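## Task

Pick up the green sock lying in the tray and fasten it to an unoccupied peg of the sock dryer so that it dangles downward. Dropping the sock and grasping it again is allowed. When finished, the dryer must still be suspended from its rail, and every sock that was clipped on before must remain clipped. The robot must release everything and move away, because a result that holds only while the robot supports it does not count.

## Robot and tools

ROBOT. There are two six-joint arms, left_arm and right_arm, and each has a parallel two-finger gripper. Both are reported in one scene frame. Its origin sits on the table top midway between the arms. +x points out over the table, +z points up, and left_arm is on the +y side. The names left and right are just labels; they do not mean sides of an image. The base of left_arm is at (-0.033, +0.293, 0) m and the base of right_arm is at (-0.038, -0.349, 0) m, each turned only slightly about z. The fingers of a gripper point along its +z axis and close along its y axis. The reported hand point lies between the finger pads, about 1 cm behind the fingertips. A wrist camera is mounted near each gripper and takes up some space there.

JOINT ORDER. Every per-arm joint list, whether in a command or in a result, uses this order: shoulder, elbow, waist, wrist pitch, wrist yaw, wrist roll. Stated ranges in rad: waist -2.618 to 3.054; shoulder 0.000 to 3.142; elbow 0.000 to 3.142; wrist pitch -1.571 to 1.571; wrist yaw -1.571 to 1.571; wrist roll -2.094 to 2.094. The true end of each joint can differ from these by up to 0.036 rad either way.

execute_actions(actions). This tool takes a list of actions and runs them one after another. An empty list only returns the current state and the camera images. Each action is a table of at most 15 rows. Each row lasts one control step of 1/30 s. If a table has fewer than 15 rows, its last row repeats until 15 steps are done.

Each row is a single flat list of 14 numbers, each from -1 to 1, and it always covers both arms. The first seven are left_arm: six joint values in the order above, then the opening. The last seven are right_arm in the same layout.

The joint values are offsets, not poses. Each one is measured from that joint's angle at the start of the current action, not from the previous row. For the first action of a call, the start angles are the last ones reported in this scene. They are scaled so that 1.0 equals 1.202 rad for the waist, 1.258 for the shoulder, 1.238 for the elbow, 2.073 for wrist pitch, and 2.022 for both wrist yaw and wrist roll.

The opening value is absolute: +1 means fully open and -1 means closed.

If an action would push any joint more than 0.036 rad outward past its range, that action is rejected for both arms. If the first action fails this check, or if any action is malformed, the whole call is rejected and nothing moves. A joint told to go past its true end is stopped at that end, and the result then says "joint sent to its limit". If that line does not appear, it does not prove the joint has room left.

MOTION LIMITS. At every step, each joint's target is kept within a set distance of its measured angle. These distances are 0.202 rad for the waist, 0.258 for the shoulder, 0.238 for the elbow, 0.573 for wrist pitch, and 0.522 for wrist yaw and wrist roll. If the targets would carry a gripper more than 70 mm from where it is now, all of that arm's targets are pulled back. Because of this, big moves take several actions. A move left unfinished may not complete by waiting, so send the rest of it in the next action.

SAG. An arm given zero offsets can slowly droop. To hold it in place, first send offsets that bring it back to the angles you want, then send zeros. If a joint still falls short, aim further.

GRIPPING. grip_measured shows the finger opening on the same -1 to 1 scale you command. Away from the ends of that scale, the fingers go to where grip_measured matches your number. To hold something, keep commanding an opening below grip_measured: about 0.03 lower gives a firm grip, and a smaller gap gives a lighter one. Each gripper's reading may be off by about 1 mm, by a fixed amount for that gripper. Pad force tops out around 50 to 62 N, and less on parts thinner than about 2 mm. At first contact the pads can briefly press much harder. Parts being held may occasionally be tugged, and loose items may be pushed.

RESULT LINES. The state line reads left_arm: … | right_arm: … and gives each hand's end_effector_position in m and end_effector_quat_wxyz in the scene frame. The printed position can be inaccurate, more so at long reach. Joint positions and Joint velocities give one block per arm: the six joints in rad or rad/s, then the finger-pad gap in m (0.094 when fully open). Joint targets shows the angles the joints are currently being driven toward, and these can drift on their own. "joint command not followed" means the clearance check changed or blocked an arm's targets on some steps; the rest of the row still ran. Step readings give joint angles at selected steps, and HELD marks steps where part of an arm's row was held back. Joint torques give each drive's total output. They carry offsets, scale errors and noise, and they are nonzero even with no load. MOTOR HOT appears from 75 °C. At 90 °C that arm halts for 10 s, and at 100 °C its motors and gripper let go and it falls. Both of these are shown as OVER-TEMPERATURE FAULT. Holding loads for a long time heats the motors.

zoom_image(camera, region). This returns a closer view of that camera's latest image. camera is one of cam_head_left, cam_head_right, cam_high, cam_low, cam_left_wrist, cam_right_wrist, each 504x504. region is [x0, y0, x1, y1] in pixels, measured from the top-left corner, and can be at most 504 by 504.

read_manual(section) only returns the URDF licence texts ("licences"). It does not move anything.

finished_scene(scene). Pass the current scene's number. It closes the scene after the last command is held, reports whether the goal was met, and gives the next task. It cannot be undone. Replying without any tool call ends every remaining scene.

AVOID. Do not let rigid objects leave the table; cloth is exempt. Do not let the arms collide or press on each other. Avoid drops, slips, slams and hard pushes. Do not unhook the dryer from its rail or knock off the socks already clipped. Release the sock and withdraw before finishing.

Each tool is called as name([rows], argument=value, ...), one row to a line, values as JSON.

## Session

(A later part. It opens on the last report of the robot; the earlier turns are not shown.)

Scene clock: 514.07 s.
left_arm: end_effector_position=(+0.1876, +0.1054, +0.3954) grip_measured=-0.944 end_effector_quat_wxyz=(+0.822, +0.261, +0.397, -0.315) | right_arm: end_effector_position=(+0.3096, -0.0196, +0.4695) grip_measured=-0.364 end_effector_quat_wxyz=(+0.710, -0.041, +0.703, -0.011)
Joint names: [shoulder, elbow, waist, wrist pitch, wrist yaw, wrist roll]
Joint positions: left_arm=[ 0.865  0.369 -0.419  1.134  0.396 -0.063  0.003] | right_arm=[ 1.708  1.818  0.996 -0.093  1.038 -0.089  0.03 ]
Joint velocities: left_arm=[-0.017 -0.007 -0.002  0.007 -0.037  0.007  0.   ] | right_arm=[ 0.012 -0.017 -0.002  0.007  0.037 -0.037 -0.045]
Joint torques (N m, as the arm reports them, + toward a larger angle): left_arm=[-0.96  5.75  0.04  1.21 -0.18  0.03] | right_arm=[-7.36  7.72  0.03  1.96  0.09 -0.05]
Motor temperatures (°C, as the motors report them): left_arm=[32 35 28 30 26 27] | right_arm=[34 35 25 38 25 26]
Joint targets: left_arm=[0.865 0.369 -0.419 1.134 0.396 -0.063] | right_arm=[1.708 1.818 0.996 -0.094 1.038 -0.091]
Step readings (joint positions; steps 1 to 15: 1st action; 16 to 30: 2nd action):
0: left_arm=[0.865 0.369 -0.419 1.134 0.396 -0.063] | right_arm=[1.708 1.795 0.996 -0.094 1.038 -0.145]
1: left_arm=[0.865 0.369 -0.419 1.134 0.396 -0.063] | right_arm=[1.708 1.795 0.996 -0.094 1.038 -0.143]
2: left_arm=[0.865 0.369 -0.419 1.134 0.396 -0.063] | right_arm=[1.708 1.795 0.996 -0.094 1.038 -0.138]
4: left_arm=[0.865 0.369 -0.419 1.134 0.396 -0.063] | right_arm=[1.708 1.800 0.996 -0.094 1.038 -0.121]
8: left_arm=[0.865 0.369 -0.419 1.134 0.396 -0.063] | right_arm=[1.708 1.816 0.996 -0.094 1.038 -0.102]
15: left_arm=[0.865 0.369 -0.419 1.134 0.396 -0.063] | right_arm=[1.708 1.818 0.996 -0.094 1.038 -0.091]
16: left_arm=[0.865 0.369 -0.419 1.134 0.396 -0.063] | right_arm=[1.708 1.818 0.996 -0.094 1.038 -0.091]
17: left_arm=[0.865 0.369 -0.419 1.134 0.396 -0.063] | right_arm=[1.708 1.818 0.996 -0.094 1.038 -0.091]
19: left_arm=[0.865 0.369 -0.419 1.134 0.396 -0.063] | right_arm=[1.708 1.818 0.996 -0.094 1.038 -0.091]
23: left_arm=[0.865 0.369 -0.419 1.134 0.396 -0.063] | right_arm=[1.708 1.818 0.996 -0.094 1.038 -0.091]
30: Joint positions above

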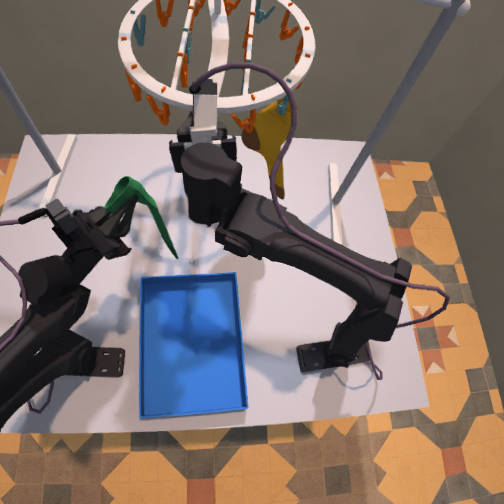

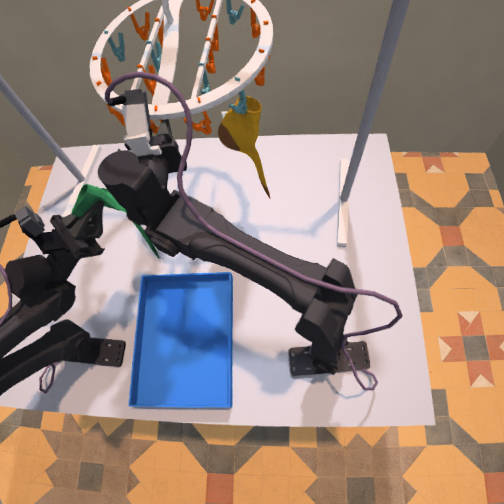

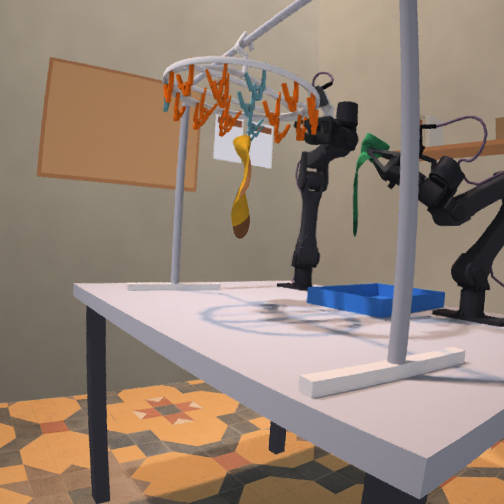

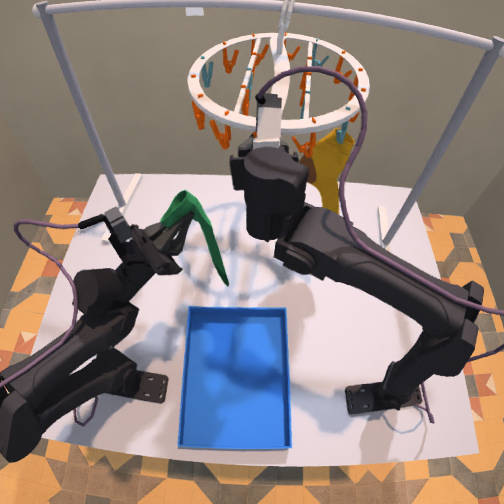

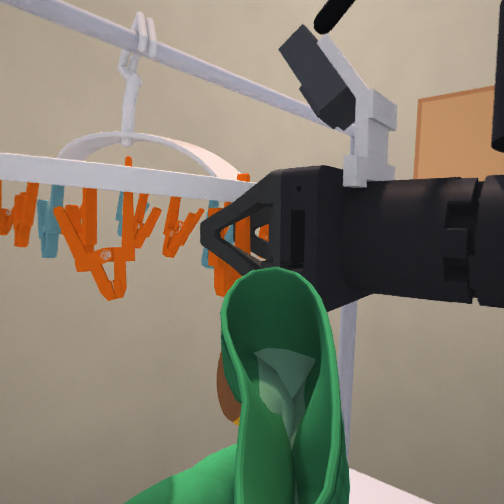

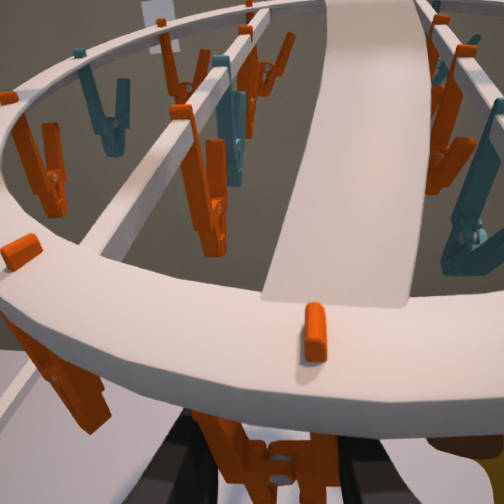

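execute_actions([
  [[0.04,0.04,0,0.01,0.01,-0.01,-1,0,0,0,0,0,0,-0.4],[0.08,0.06,0,0.02,0.015,-0.02,-1,0,0,0,0,0,0,-0.4],[0.12,0.08,0,0.03,0.02,-0.03,-1,0,0,0,0,0,0,-0.4],[0.16,0.1,0,0.04,0.025,-0.04,-1,0,0,0,0,0,0,-0.4],[0.2,0.12,0,0.05,0.03,-0.045,-1,0,0,0,0,0,0,-0.4],[0.24,0.14,0,0.06,0.035,-0.05,-1,0,0,0,0,0,0,-0.4],[0.28,0.16,0,0.07,0.04,-0.05,-1,0,0,0,0,0,0,-0.4],[0.3,0.17,0,0.075,0.04,-0.05,-1,0,0,0,0,0,0,-0.4]],
  [[0.04,0.04,0,0.01,0.005,-0.01,-1,0,0,0,0,0,0,-0.4],[0.08,0.06,0,0.02,0.01,-0.02,-1,0,0,0,0,0,0,-0.4],[0.12,0.08,0,0.03,0.015,-0.03,-1,0,0,0,0,0,0,-0.4],[0.16,0.1,0,0.04,0.02,-0.04,-1,0,0,0,0,0,0,-0.4],[0.19,0.12,0,0.05,0.025,-0.045,-1,0,0,0,0,0,0,-0.4],[0.22,0.14,0,0.06,0.03,-0.045,-1,0,0,0,0,0,0,-0.4],[0.245,0.155,0,0.068,0.035,-0.045,-1,0,0,0,0,0,0,-0.4],[0.26,0.165,0,0.072,0.035,-0.045,-1,0,0,0,0,0,0,-0.4]],
  [[0,0.02,0,0.01,0.005,-0.01,-1,0,0,0,0,0,0,-0.4]],
])

Scene clock: 631.10 s.
left_arm: end_effector_position=(+0.3087, +0.0223, +0.3417) grip_measured=-0.944 end_effector_quat_wxyz=(+0.735, +0.275, +0.464, -0.411) | right_arm: end_effector_position=(+0.3096, -0.0196, +0.4695) grip_measured=-0.381 end_effector_quat_wxyz=(+0.710, -0.041, +0.703, -0.011)
Joint names: [shoulder, elbow, waist, wrist pitch, wrist yaw, wrist roll]
Joint positions: left_arm=[ 1.596  0.722 -0.419  1.377  0.519 -0.242  0.003] | right_arm=[ 1.708  1.818  0.996 -0.093  1.038 -0.088  0.029]
Joint velocities: left_arm=[-0.007 -0.022 -0.022 -0.007  0.022 -0.022  0.   ] | right_arm=[-0.007 -0.007 -0.032 -0.051 -0.007 -0.037 -0.   ]
Joint torques (N m, as the arm reports them, + toward a larger angle): left_arm=[-7.95  6.77  0.04  1.49 -0.08 -0.05] | right_arm=[-7.32  7.71 -0.02  1.92  0.04 -0.01]
Motor temperatures (°C, as the motors report them): left_arm=[31 35 28 32 26 27] | right_arm=[35 35 25 39 25 26]
Joint targets: left_arm=[1.596 0.747 -0.419 1.389 0.527 -0.250] | right_arm=[1.708 1.818 0.996 -0.093 1.038 -0.088]
Step readings (joint positions; steps 1 to 15: 1st action; 16 to 30: 2nd action; 31 to 45: 3rd action):
0: left_arm=[0.865 0.369 -0.419 1.134 0.396 -0.063] | right_arm=[1.708 1.818 0.996 -0.093 1.038 -0.088]
1: left_arm=[0.870 0.371 -0.419 1.137 0.398 -0.065] | right_arm=[1.708 1.818 0.996 -0.093 1.038 -0.088]
2: left_arm=[0.886 0.380 -0.419 1.145 0.403 -0.070] | right_arm=[1.708 1.818 0.996 -0.093 1.038 -0.088]
4: left_arm=[0.958 0.422 -0.419 1.172 0.415 -0.087] | right_arm=[1.708 1.818 0.996 -0.093 1.038 -0.088]
8: left_arm=[1.162 0.526 -0.419 1.231 0.441 -0.126] | right_arm=[1.708 1.818 0.996 -0.093 1.038 -0.088]
15: left_arm=[1.255 0.550 -0.419 1.254 0.461 -0.151] | right_arm=[1.708 1.818 0.996 -0.093 1.038 -0.088]
16: left_arm=[1.258 0.553 -0.419 1.260 0.463 -0.152] | right_arm=[1.708 1.818 0.996 -0.093 1.038 -0.088]
17: left_arm=[1.273 0.563 -0.419 1.270 0.466 -0.157] | right_arm=[1.708 1.818 0.996 -0.093 1.038 -0.088]
19: left_arm=[1.341 0.608 -0.419 1.300 0.475 -0.175] | right_arm=[1.708 1.818 0.996 -0.093 1.038 -0.088]
23: left_arm=[1.523 0.705 -0.419 1.347 0.497 -0.210] | right_arm=[1.708 1.818 0.996 -0.093 1.038 -0.088]
30: left_arm=[1.596 0.722 -0.419 1.368 0.517 -0.229] | right_arm=[1.708 1.818 0.996 -0.093 1.038 -0.088]
31: left_arm=[1.596 0.722 -0.419 1.372 0.518 -0.231] | right_arm=[1.708 1.818 0.996 -0.093 1.038 -0.088]
32: left_arm=[1.596 0.722 -0.419 1.374 0.518 -0.233] | right_arm=[1.708 1.818 0.996 -0.093 1.038 -0.088]
34: left_arm=[1.596 0.722 -0.419 1.375 0.518 -0.236] | right_arm=[1.708 1.818 0.996 -0.093 1.038 -0.088]
38: left_arm=[1.596 0.722 -0.419 1.376 0.518 -0.240] | right_arm=[1.708 1.818 0.996 -0.093 1.038 -0.088]
45: Joint positions above

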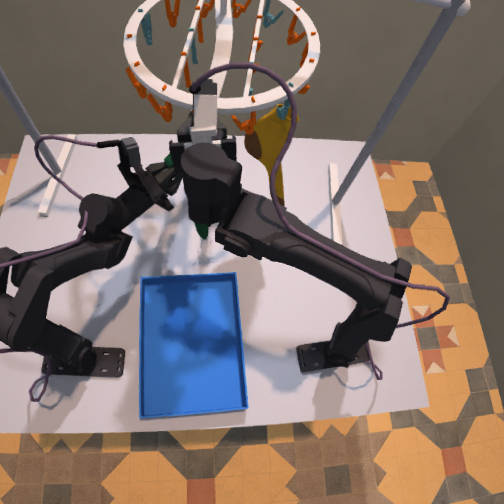

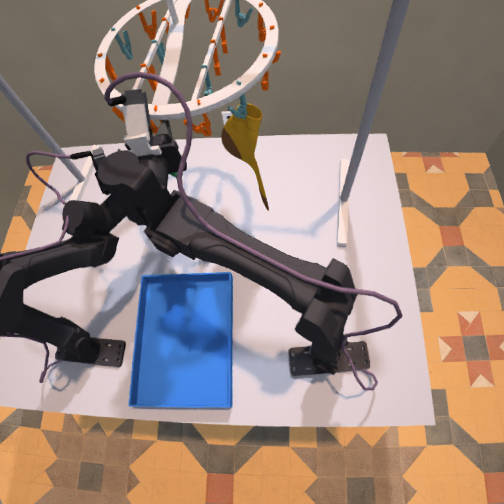

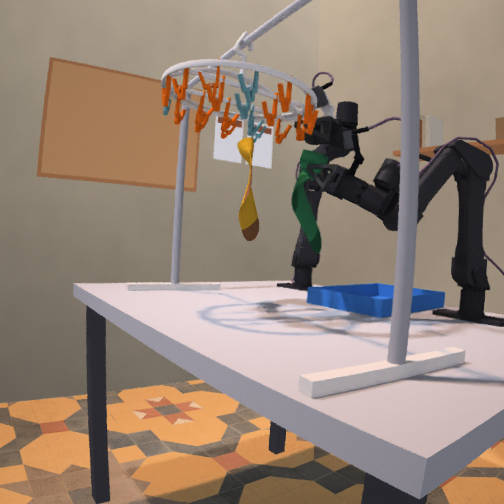

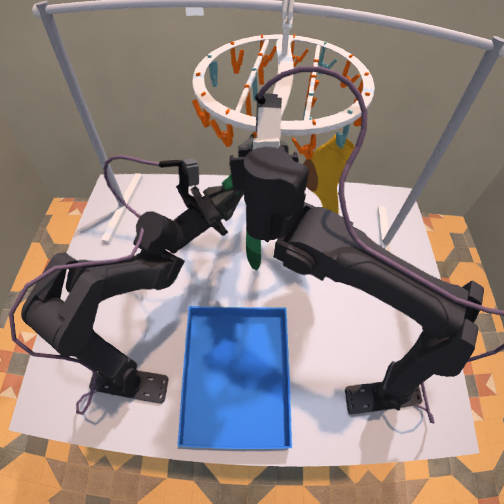

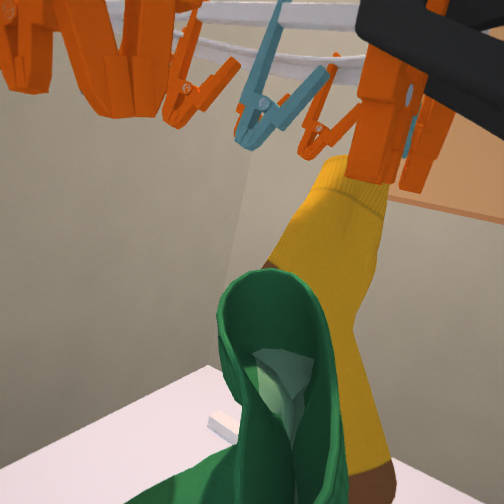

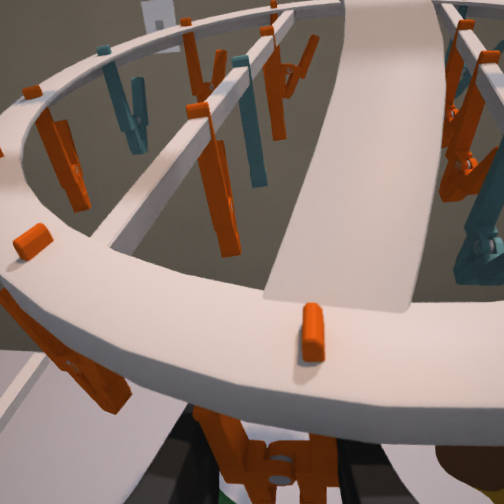

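zoom_image(camera="cam_left_wrist", region=[300, 40, 500, 240])

Region (300, 40, 500, 240) of cam_left_wrist's 504x504 image, scaled by 2.520, with more detail than that image has.

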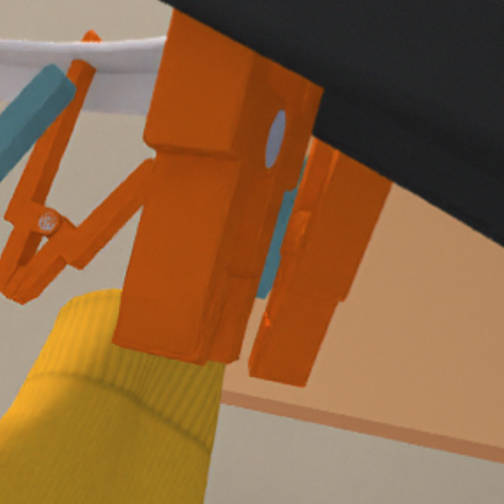

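execute_actions(actions=[])

Scene clock: 639.07 s.
left_arm: end_effector_position=(+0.3086, +0.0223, +0.3418) grip_measured=-0.944 end_effector_quat_wxyz=(+0.735, +0.275, +0.464, -0.412) | right_arm: end_effector_position=(+0.3096, -0.0196, +0.4695) grip_measured=-0.381 end_effector_quat_wxyz=(+0.710, -0.041, +0.703, -0.011)
Joint names: [shoulder, elbow, waist, wrist pitch, wrist yaw, wrist roll]
Joint positions: left_arm=[ 1.596  0.722 -0.419  1.377  0.519 -0.242  0.003] | right_arm=[ 1.708  1.818  0.996 -0.093  1.038 -0.088  0.029]
Joint velocities: left_arm=[-0.017 -0.007 -0.002  0.022 -0.095  0.007  0.   ] | right_arm=[-0.007 -0.007  0.022 -0.037  0.037  0.007  0.   ]
Joint torques (N m, as the arm reports them, + toward a larger angle): left_arm=[-7.96  6.77  0.03  1.48 -0.07 -0.05] | right_arm=[-7.31  7.73  0.01  1.92  0.04  0.  ]
Motor temperatures (°C, as the motors report them): left_arm=[32 36 28 32 26 27] | right_arm=[36 35 25 39 25 26]
Joint targets: left_arm=[1.596 0.747 -0.419 1.389 0.527 -0.250] | right_arm=[1.708 1.818 0.996 -0.093 1.038 -0.088]

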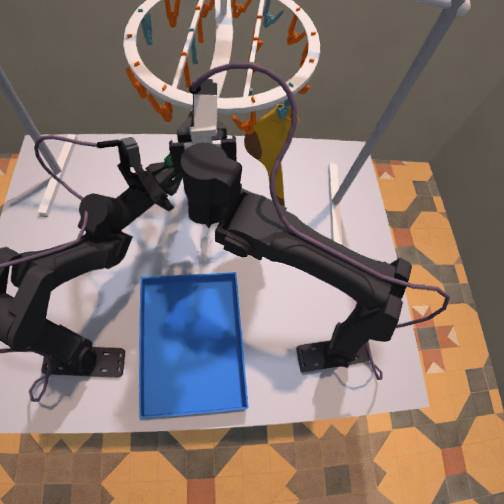

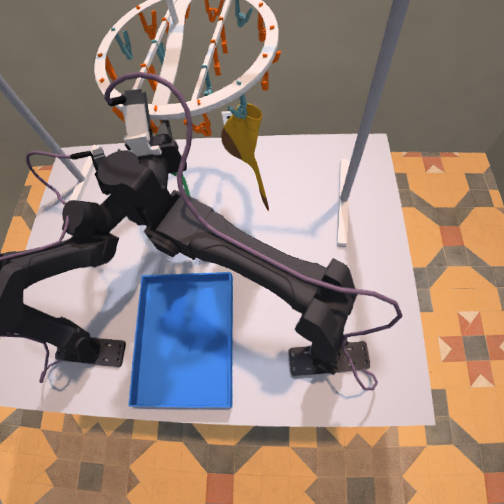

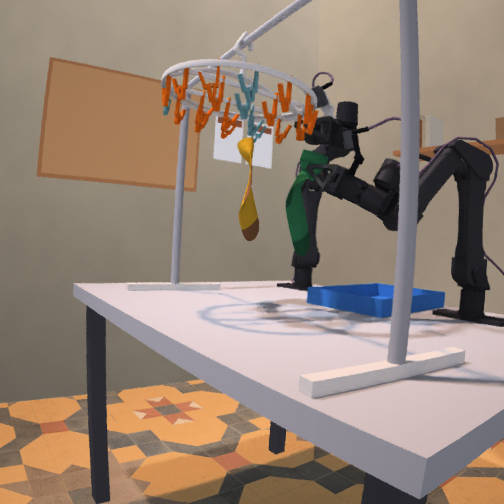

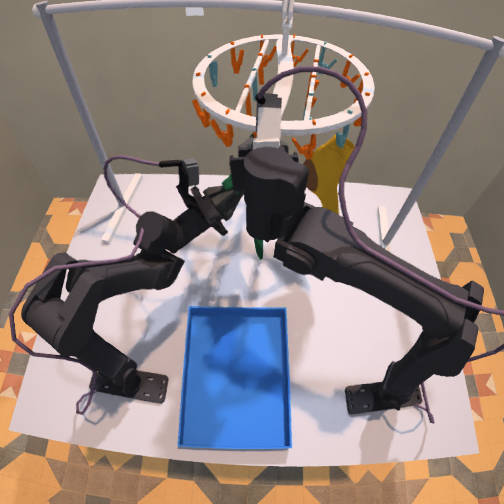

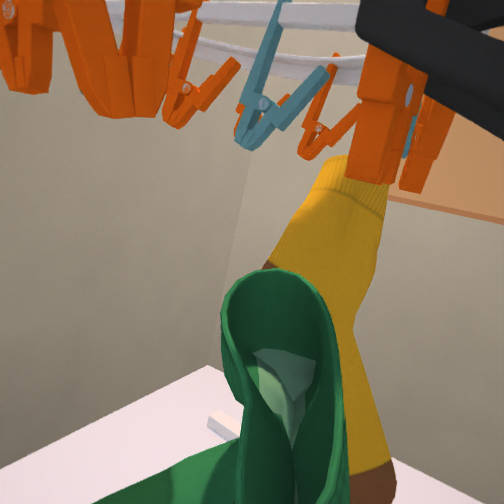

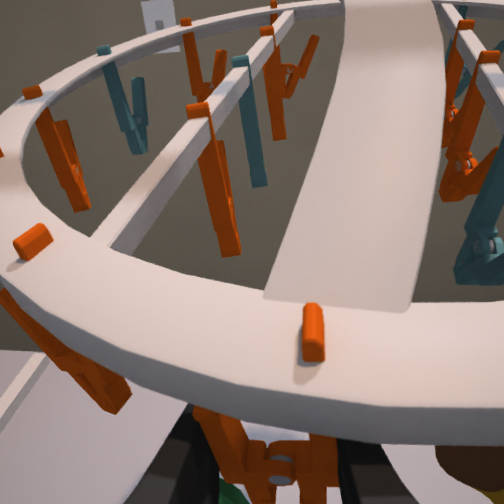

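execute_actions([
  [[-0.005,0.007,-0.011,-0.007,-0.006,0.004,-1,0,0,0,0,0,0,-0.4],[-0.01,0.014,-0.022,-0.013,-0.012,0.007,-1,0,0,0,0,0,0,-0.4],[-0.014,0.02,-0.032,-0.02,-0.019,0.011,-1,0,0,0,0,0,0,-0.4],[-0.019,0.027,-0.043,-0.026,-0.025,0.015,-1,0,0,0,0,0,0,-0.4],[-0.024,0.034,-0.054,-0.033,-0.031,0.019,-1,0,0,0,0,0,0,-0.4],[-0.029,0.041,-0.065,-0.039,-0.037,0.022,-1,0,0,0,0,0,0,-0.4],[-0.034,0.048,-0.076,-0.046,-0.043,0.026,-1,0,0,0,0,0,0,-0.4],[-0.038,0.054,-0.086,-0.052,-0.05,0.03,-1,0,0,0,0,0,0,-0.4],[-0.043,0.061,-0.097,-0.059,-0.056,0.033,-1,0,0,0,0,0,0,-0.4],[-0.048,0.068,-0.108,-0.065,-0.062,0.037,-1,0,0,0,0,0,0,-0.4]],
  [[0,0,0,0,0,0,-1,0,0,0,0,0,0,-0.4]],
])

Scene clock: 648.70 s.
left_arm: end_effector_position=(+0.2887, -0.0109, +0.3670) grip_measured=-0.944 end_effector_quat_wxyz=(+0.738, +0.279, +0.451, -0.418) | right_arm: end_effector_position=(+0.3096, -0.0196, +0.4695) grip_measured=-0.381 end_effector_quat_wxyz=(+0.710, -0.041, +0.703, -0.011)
Joint names: [shoulder, elbow, waist, wrist pitch, wrist yaw, wrist roll]
Joint positions: left_arm=[ 1.552  0.781 -0.542  1.273  0.426 -0.185  0.003] | right_arm=[ 1.708  1.818  0.996 -0.093  1.038 -0.088  0.029]
Joint velocities: left_arm=[-0.002 -0.012 -0.022  0.022 -0.022 -0.037  0.   ] | right_arm=[ 0.002 -0.002  0.002 -0.037 -0.022 -0.007 -0.001]
Joint torques (N m, as the arm reports them, + toward a larger angle): left_arm=[-7.82  5.42  0.02  1.37 -0.14  0.01] | right_arm=[-7.31  7.71 -0.01  1.92  0.04  0.  ]
Motor temperatures (°C, as the motors report them): left_arm=[32 36 28 33 26 27] | right_arm=[36 35 25 39 25 26]
Joint targets: left_arm=[1.553 0.781 -0.542 1.273 0.428 -0.186] | right_arm=[1.708 1.818 0.996 -0.093 1.038 -0.088]
Step readings (joint positions; steps 1 to 15: 1st action; 16 to 30: 2nd action):
0: left_arm=[1.596 0.722 -0.419 1.377 0.519 -0.242] | right_arm=[1.708 1.818 0.996 -0.093 1.038 -0.088]
1: left_arm=[1.596 0.722 -0.419 1.377 0.519 -0.242] | right_arm=[1.708 1.818 0.996 -0.093 1.038 -0.088]
2: left_arm=[1.596 0.722 -0.420 1.375 0.517 -0.242] | right_arm=[1.708 1.818 0.996 -0.093 1.038 -0.088]
4: left_arm=[1.596 0.722 -0.433 1.365 0.505 -0.237] | right_arm=[1.708 1.818 0.996 -0.093 1.038 -0.088]
8: left_arm=[1.591 0.740 -0.487 1.319 0.474 -0.217] | right_arm=[1.708 1.818 0.996 -0.093 1.038 -0.088]
15: left_arm=[1.552 0.781 -0.542 1.272 0.428 -0.185] | right_arm=[1.708 1.818 0.996 -0.093 1.038 -0.088]
16: left_arm=[1.552 0.781 -0.542 1.273 0.426 -0.185] | right_arm=[1.708 1.818 0.996 -0.093 1.038 -0.088]
17: left_arm=[1.552 0.781 -0.542 1.274 0.426 -0.185] | right_arm=[1.708 1.818 0.996 -0.093 1.038 -0.088]
19: left_arm=[1.552 0.781 -0.542 1.273 0.426 -0.185] | right_arm=[1.708 1.818 0.996 -0.093 1.038 -0.088]
23: left_arm=[1.552 0.781 -0.542 1.273 0.426 -0.185] | right_arm=[1.708 1.818 0.996 -0.093 1.038 -0.088]
30: Joint positions above

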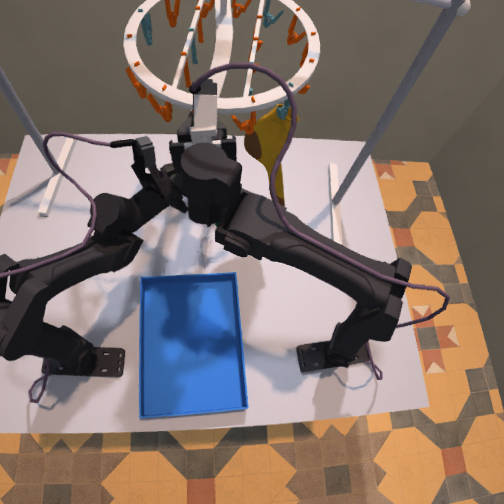

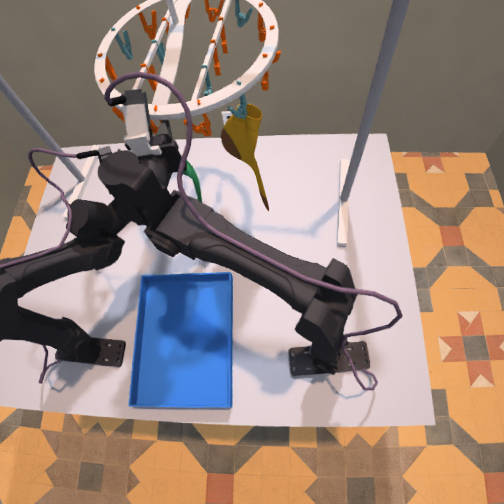

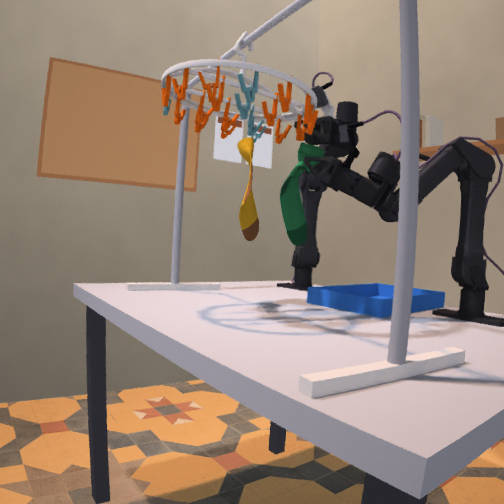

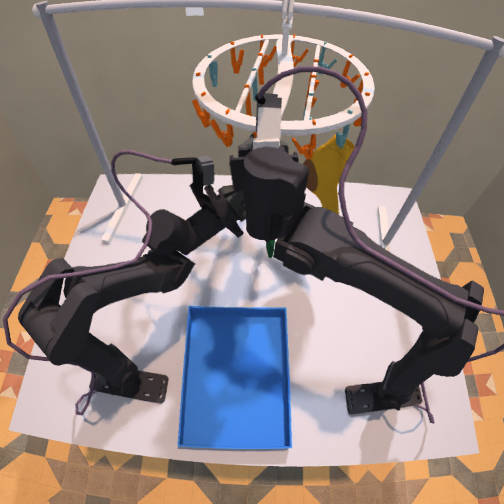

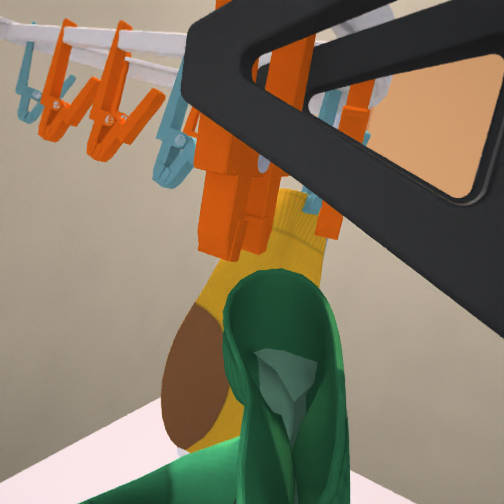

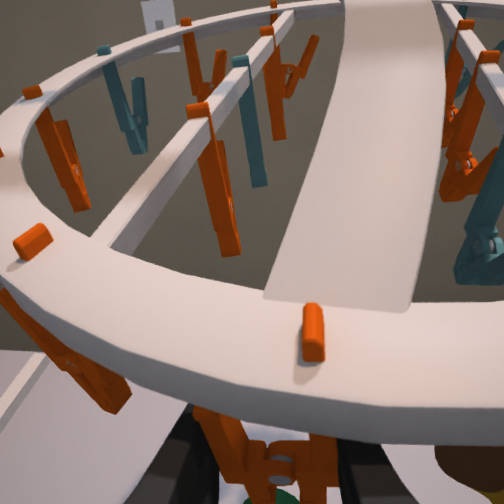

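zoom_image(camera="cam_left_wrist", region=[160, 120, 360, 320])

zoom_image(camera="cam_right_wrist", region=[160, 380, 400, 504])

Region (160, 120, 360, 320) of cam_left_wrist's 504x504 image, scaled by 2.520, with more detail than that image has.

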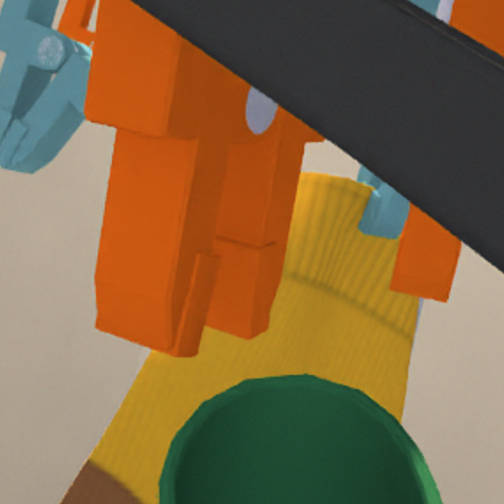

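Region (160, 380, 400, 504) of cam_right_wrist's 504x504 image, scaled by 2.100, with more detail than that image has; it fills the top 260 rows of this view, and the rest is white.

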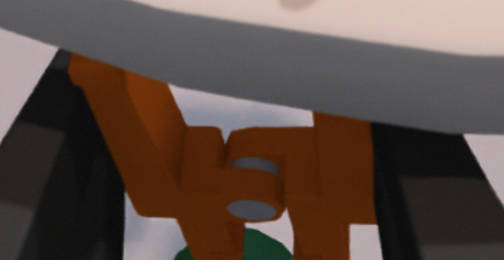

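execute_actions([
  [[0.006,0.007,0.007,0.004,0.005,-0.003,-1,0,0,0,0,0,0,-0.4],[0.012,0.014,0.013,0.008,0.01,-0.007,-1,0,0,0,0,0,0,-0.4],[0.018,0.021,0.02,0.012,0.015,-0.01,-1,0,0,0,0,0,0,-0.4],[0.024,0.029,0.027,0.016,0.02,-0.013,-1,0,0,0,0,0,0,-0.4],[0.03,0.036,0.033,0.02,0.025,-0.017,-1,0,0,0,0,0,0,-0.4],[0.036,0.043,0.04,0.024,0.03,-0.02,-1,0,0,0,0,0,0,-0.4]],
])

Scene clock: 658.30 s.
left_arm: end_effector_position=(+0.2991, -0.0059, +0.3651) grip_measured=-0.944 end_effector_quat_wxyz=(+0.736, +0.282, +0.447, -0.424) | right_arm: end_effector_position=(+0.3096, -0.0196, +0.4695) grip_measured=-0.381 end_effector_quat_wxyz=(+0.710, -0.041, +0.703, -0.011)
Joint names: [shoulder, elbow, waist, wrist pitch, wrist yaw, wrist roll]
Joint positions: left_arm=[ 1.591  0.804 -0.503  1.307  0.473 -0.215  0.003] | right_arm=[ 1.708  1.818  0.996 -0.093  1.038 -0.088  0.029]
Joint velocities: left_arm=[ 0.002 -0.002  0.017 -0.037 -0.081 -0.051  0.   ] | right_arm=[-0.002  0.007 -0.017 -0.007  0.022 -0.051 -0.   ]
Joint torques (N m, as the arm reports them, + toward a larger angle): left_arm=[-7.6   7.39  0.66  1.49 -0.07 -0.07] | right_arm=[-7.3   7.71  0.    1.91  0.03  0.  ]
Motor temperatures (°C, as the motors report them): left_arm=[33 36 28 33 26 27] | right_arm=[36 35 25 39 25 26]
Joint targets: left_arm=[1.597 0.834 -0.494 1.323 0.487 -0.225] | right_arm=[1.708 1.818 0.996 -0.093 1.038 -0.088]
Step readings (joint positions):
0: left_arm=[1.552 0.781 -0.542 1.273 0.426 -0.185] | right_arm=[1.708 1.818 0.996 -0.093 1.038 -0.088]
1: left_arm=[1.552 0.781 -0.542 1.273 0.426 -0.185] | right_arm=[1.708 1.818 0.996 -0.093 1.038 -0.088]
2: left_arm=[1.552 0.781 -0.542 1.274 0.428 -0.186] | right_arm=[1.708 1.818 0.996 -0.093 1.038 -0.088]
4: left_arm=[1.556 0.781 -0.537 1.281 0.438 -0.190] | right_arm=[1.708 1.818 0.996 -0.093 1.038 -0.088]
8: left_arm=[1.584 0.801 -0.509 1.297 0.460 -0.205] | right_arm=[1.708 1.818 0.996 -0.093 1.038 -0.088]
15: Joint positions above

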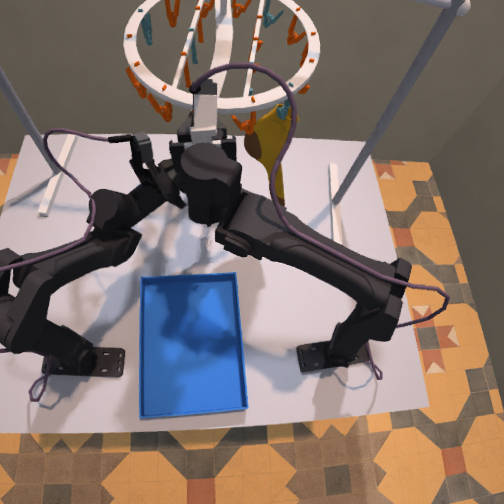

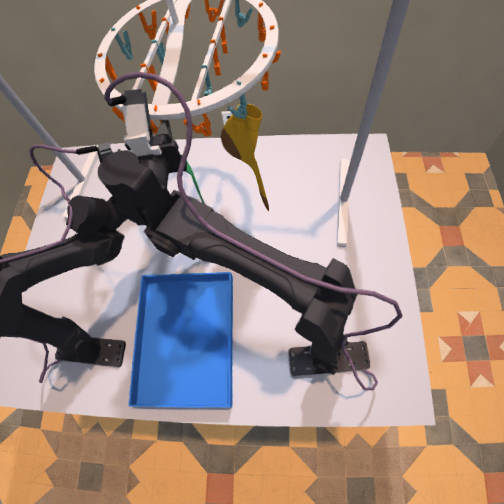

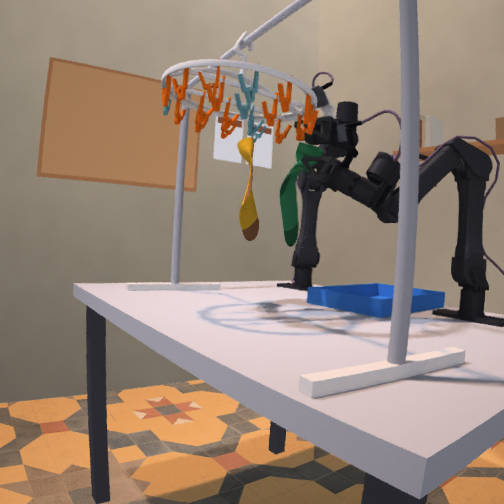

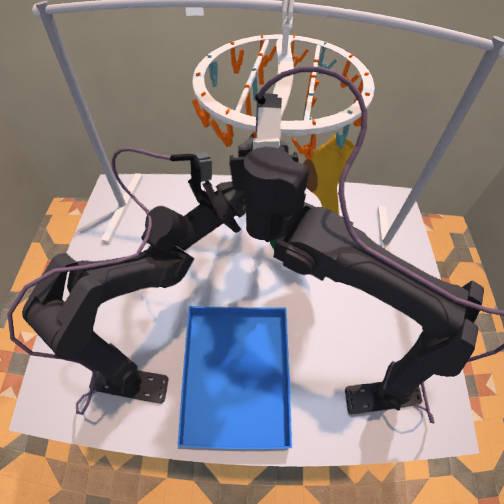

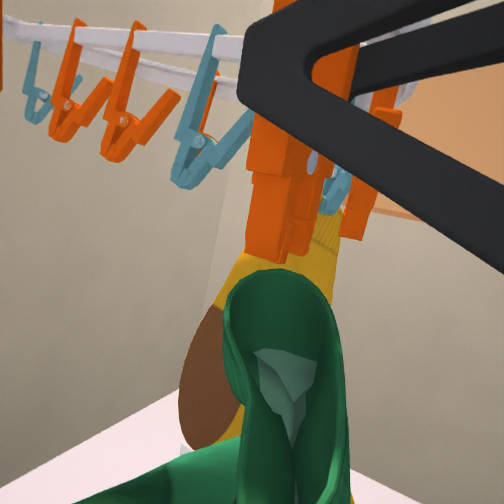

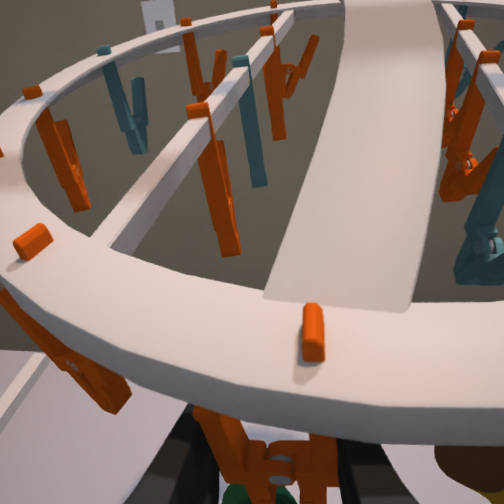

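execute_actions(actions=[])

zoom_image(camera="cam_left_wrist", region=[200, 150, 380, 330])

zoom_image(camera="cam_right_wrist", region=[180, 404, 380, 504])

Scene clock: 665.10 s.
left_arm: end_effector_position=(+0.2980, -0.0061, +0.3656) grip_measured=-0.944 end_effector_quat_wxyz=(+0.735, +0.283, +0.445, -0.426) | right_arm: end_effector_position=(+0.3096, -0.0196, +0.4695) grip_measured=-0.381 end_effector_quat_wxyz=(+0.710, -0.041, +0.703, -0.011)
Joint names: [shoulder, elbow, waist, wrist pitch, wrist yaw, wrist roll]
Joint positions: left_arm=[ 1.591  0.804 -0.503  1.311  0.478 -0.218  0.003] | right_arm=[ 1.708  1.818  0.996 -0.093  1.038 -0.088  0.029]
Joint velocities: left_arm=[ 0.017  0.002 -0.007 -0.081 -0.037  0.11  -0.002] | right_arm=[ 0.022  0.007  0.027 -0.007 -0.007  0.051 -0.001]
Joint torques (N m, as the arm reports them, + toward a larger angle): left_arm=[-7.66  7.39  0.68  1.47 -0.07 -0.05] | right_arm=[-7.31  7.71 -0.01  1.92  0.03  0.  ]
Motor temperatures (°C, as the motors report them): left_arm=[33 36 28 33 26 27] | right_arm=[36 35 25 39 25 26]
Joint targets: left_arm=[1.597 0.834 -0.494 1.323 0.487 -0.225] | right_arm=[1.708 1.818 0.996 -0.093 1.038 -0.088]

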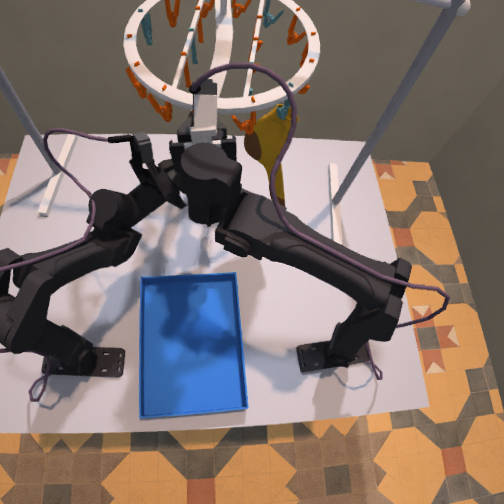

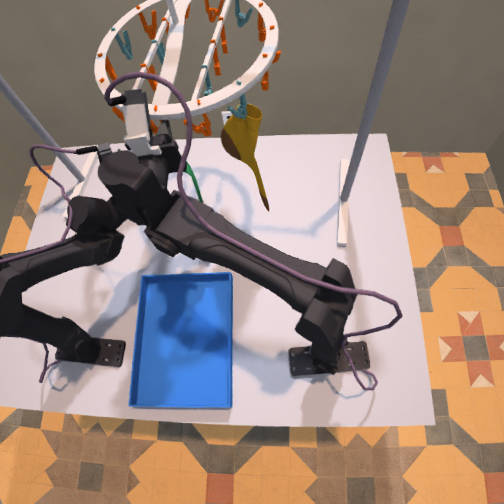

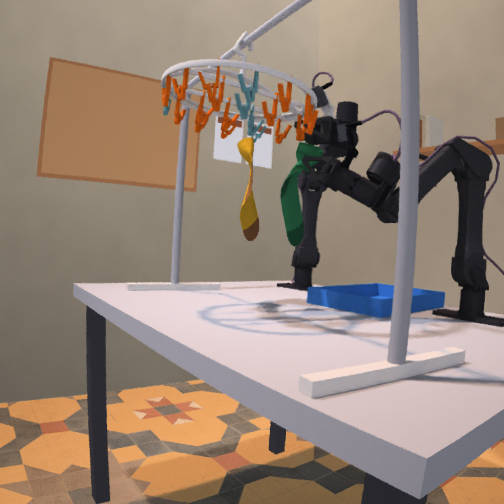

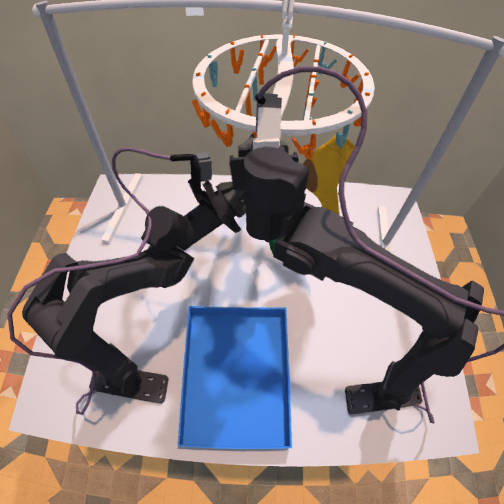

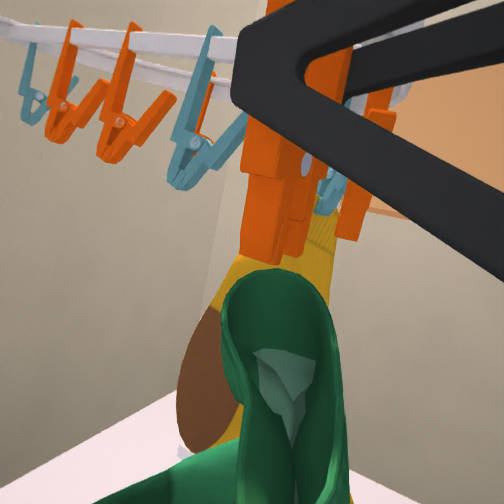

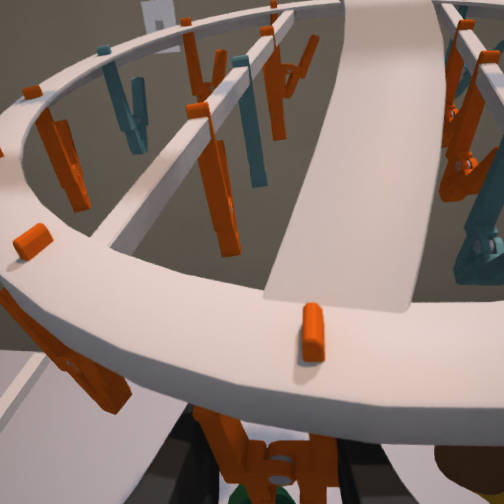

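Region (200, 150, 380, 330) of cam_left_wrist's 504x504 image, scaled by 2.800, with more detail than that image has.

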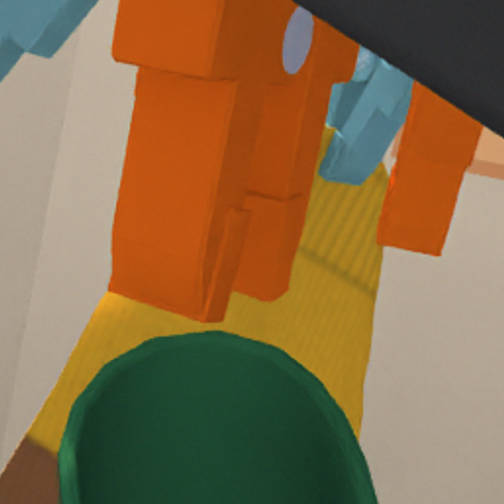

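Region (180, 404, 380, 504) of cam_right_wrist's 504x504 image, scaled by 2.520, with more detail than that image has.

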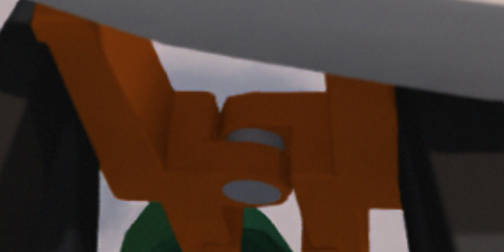

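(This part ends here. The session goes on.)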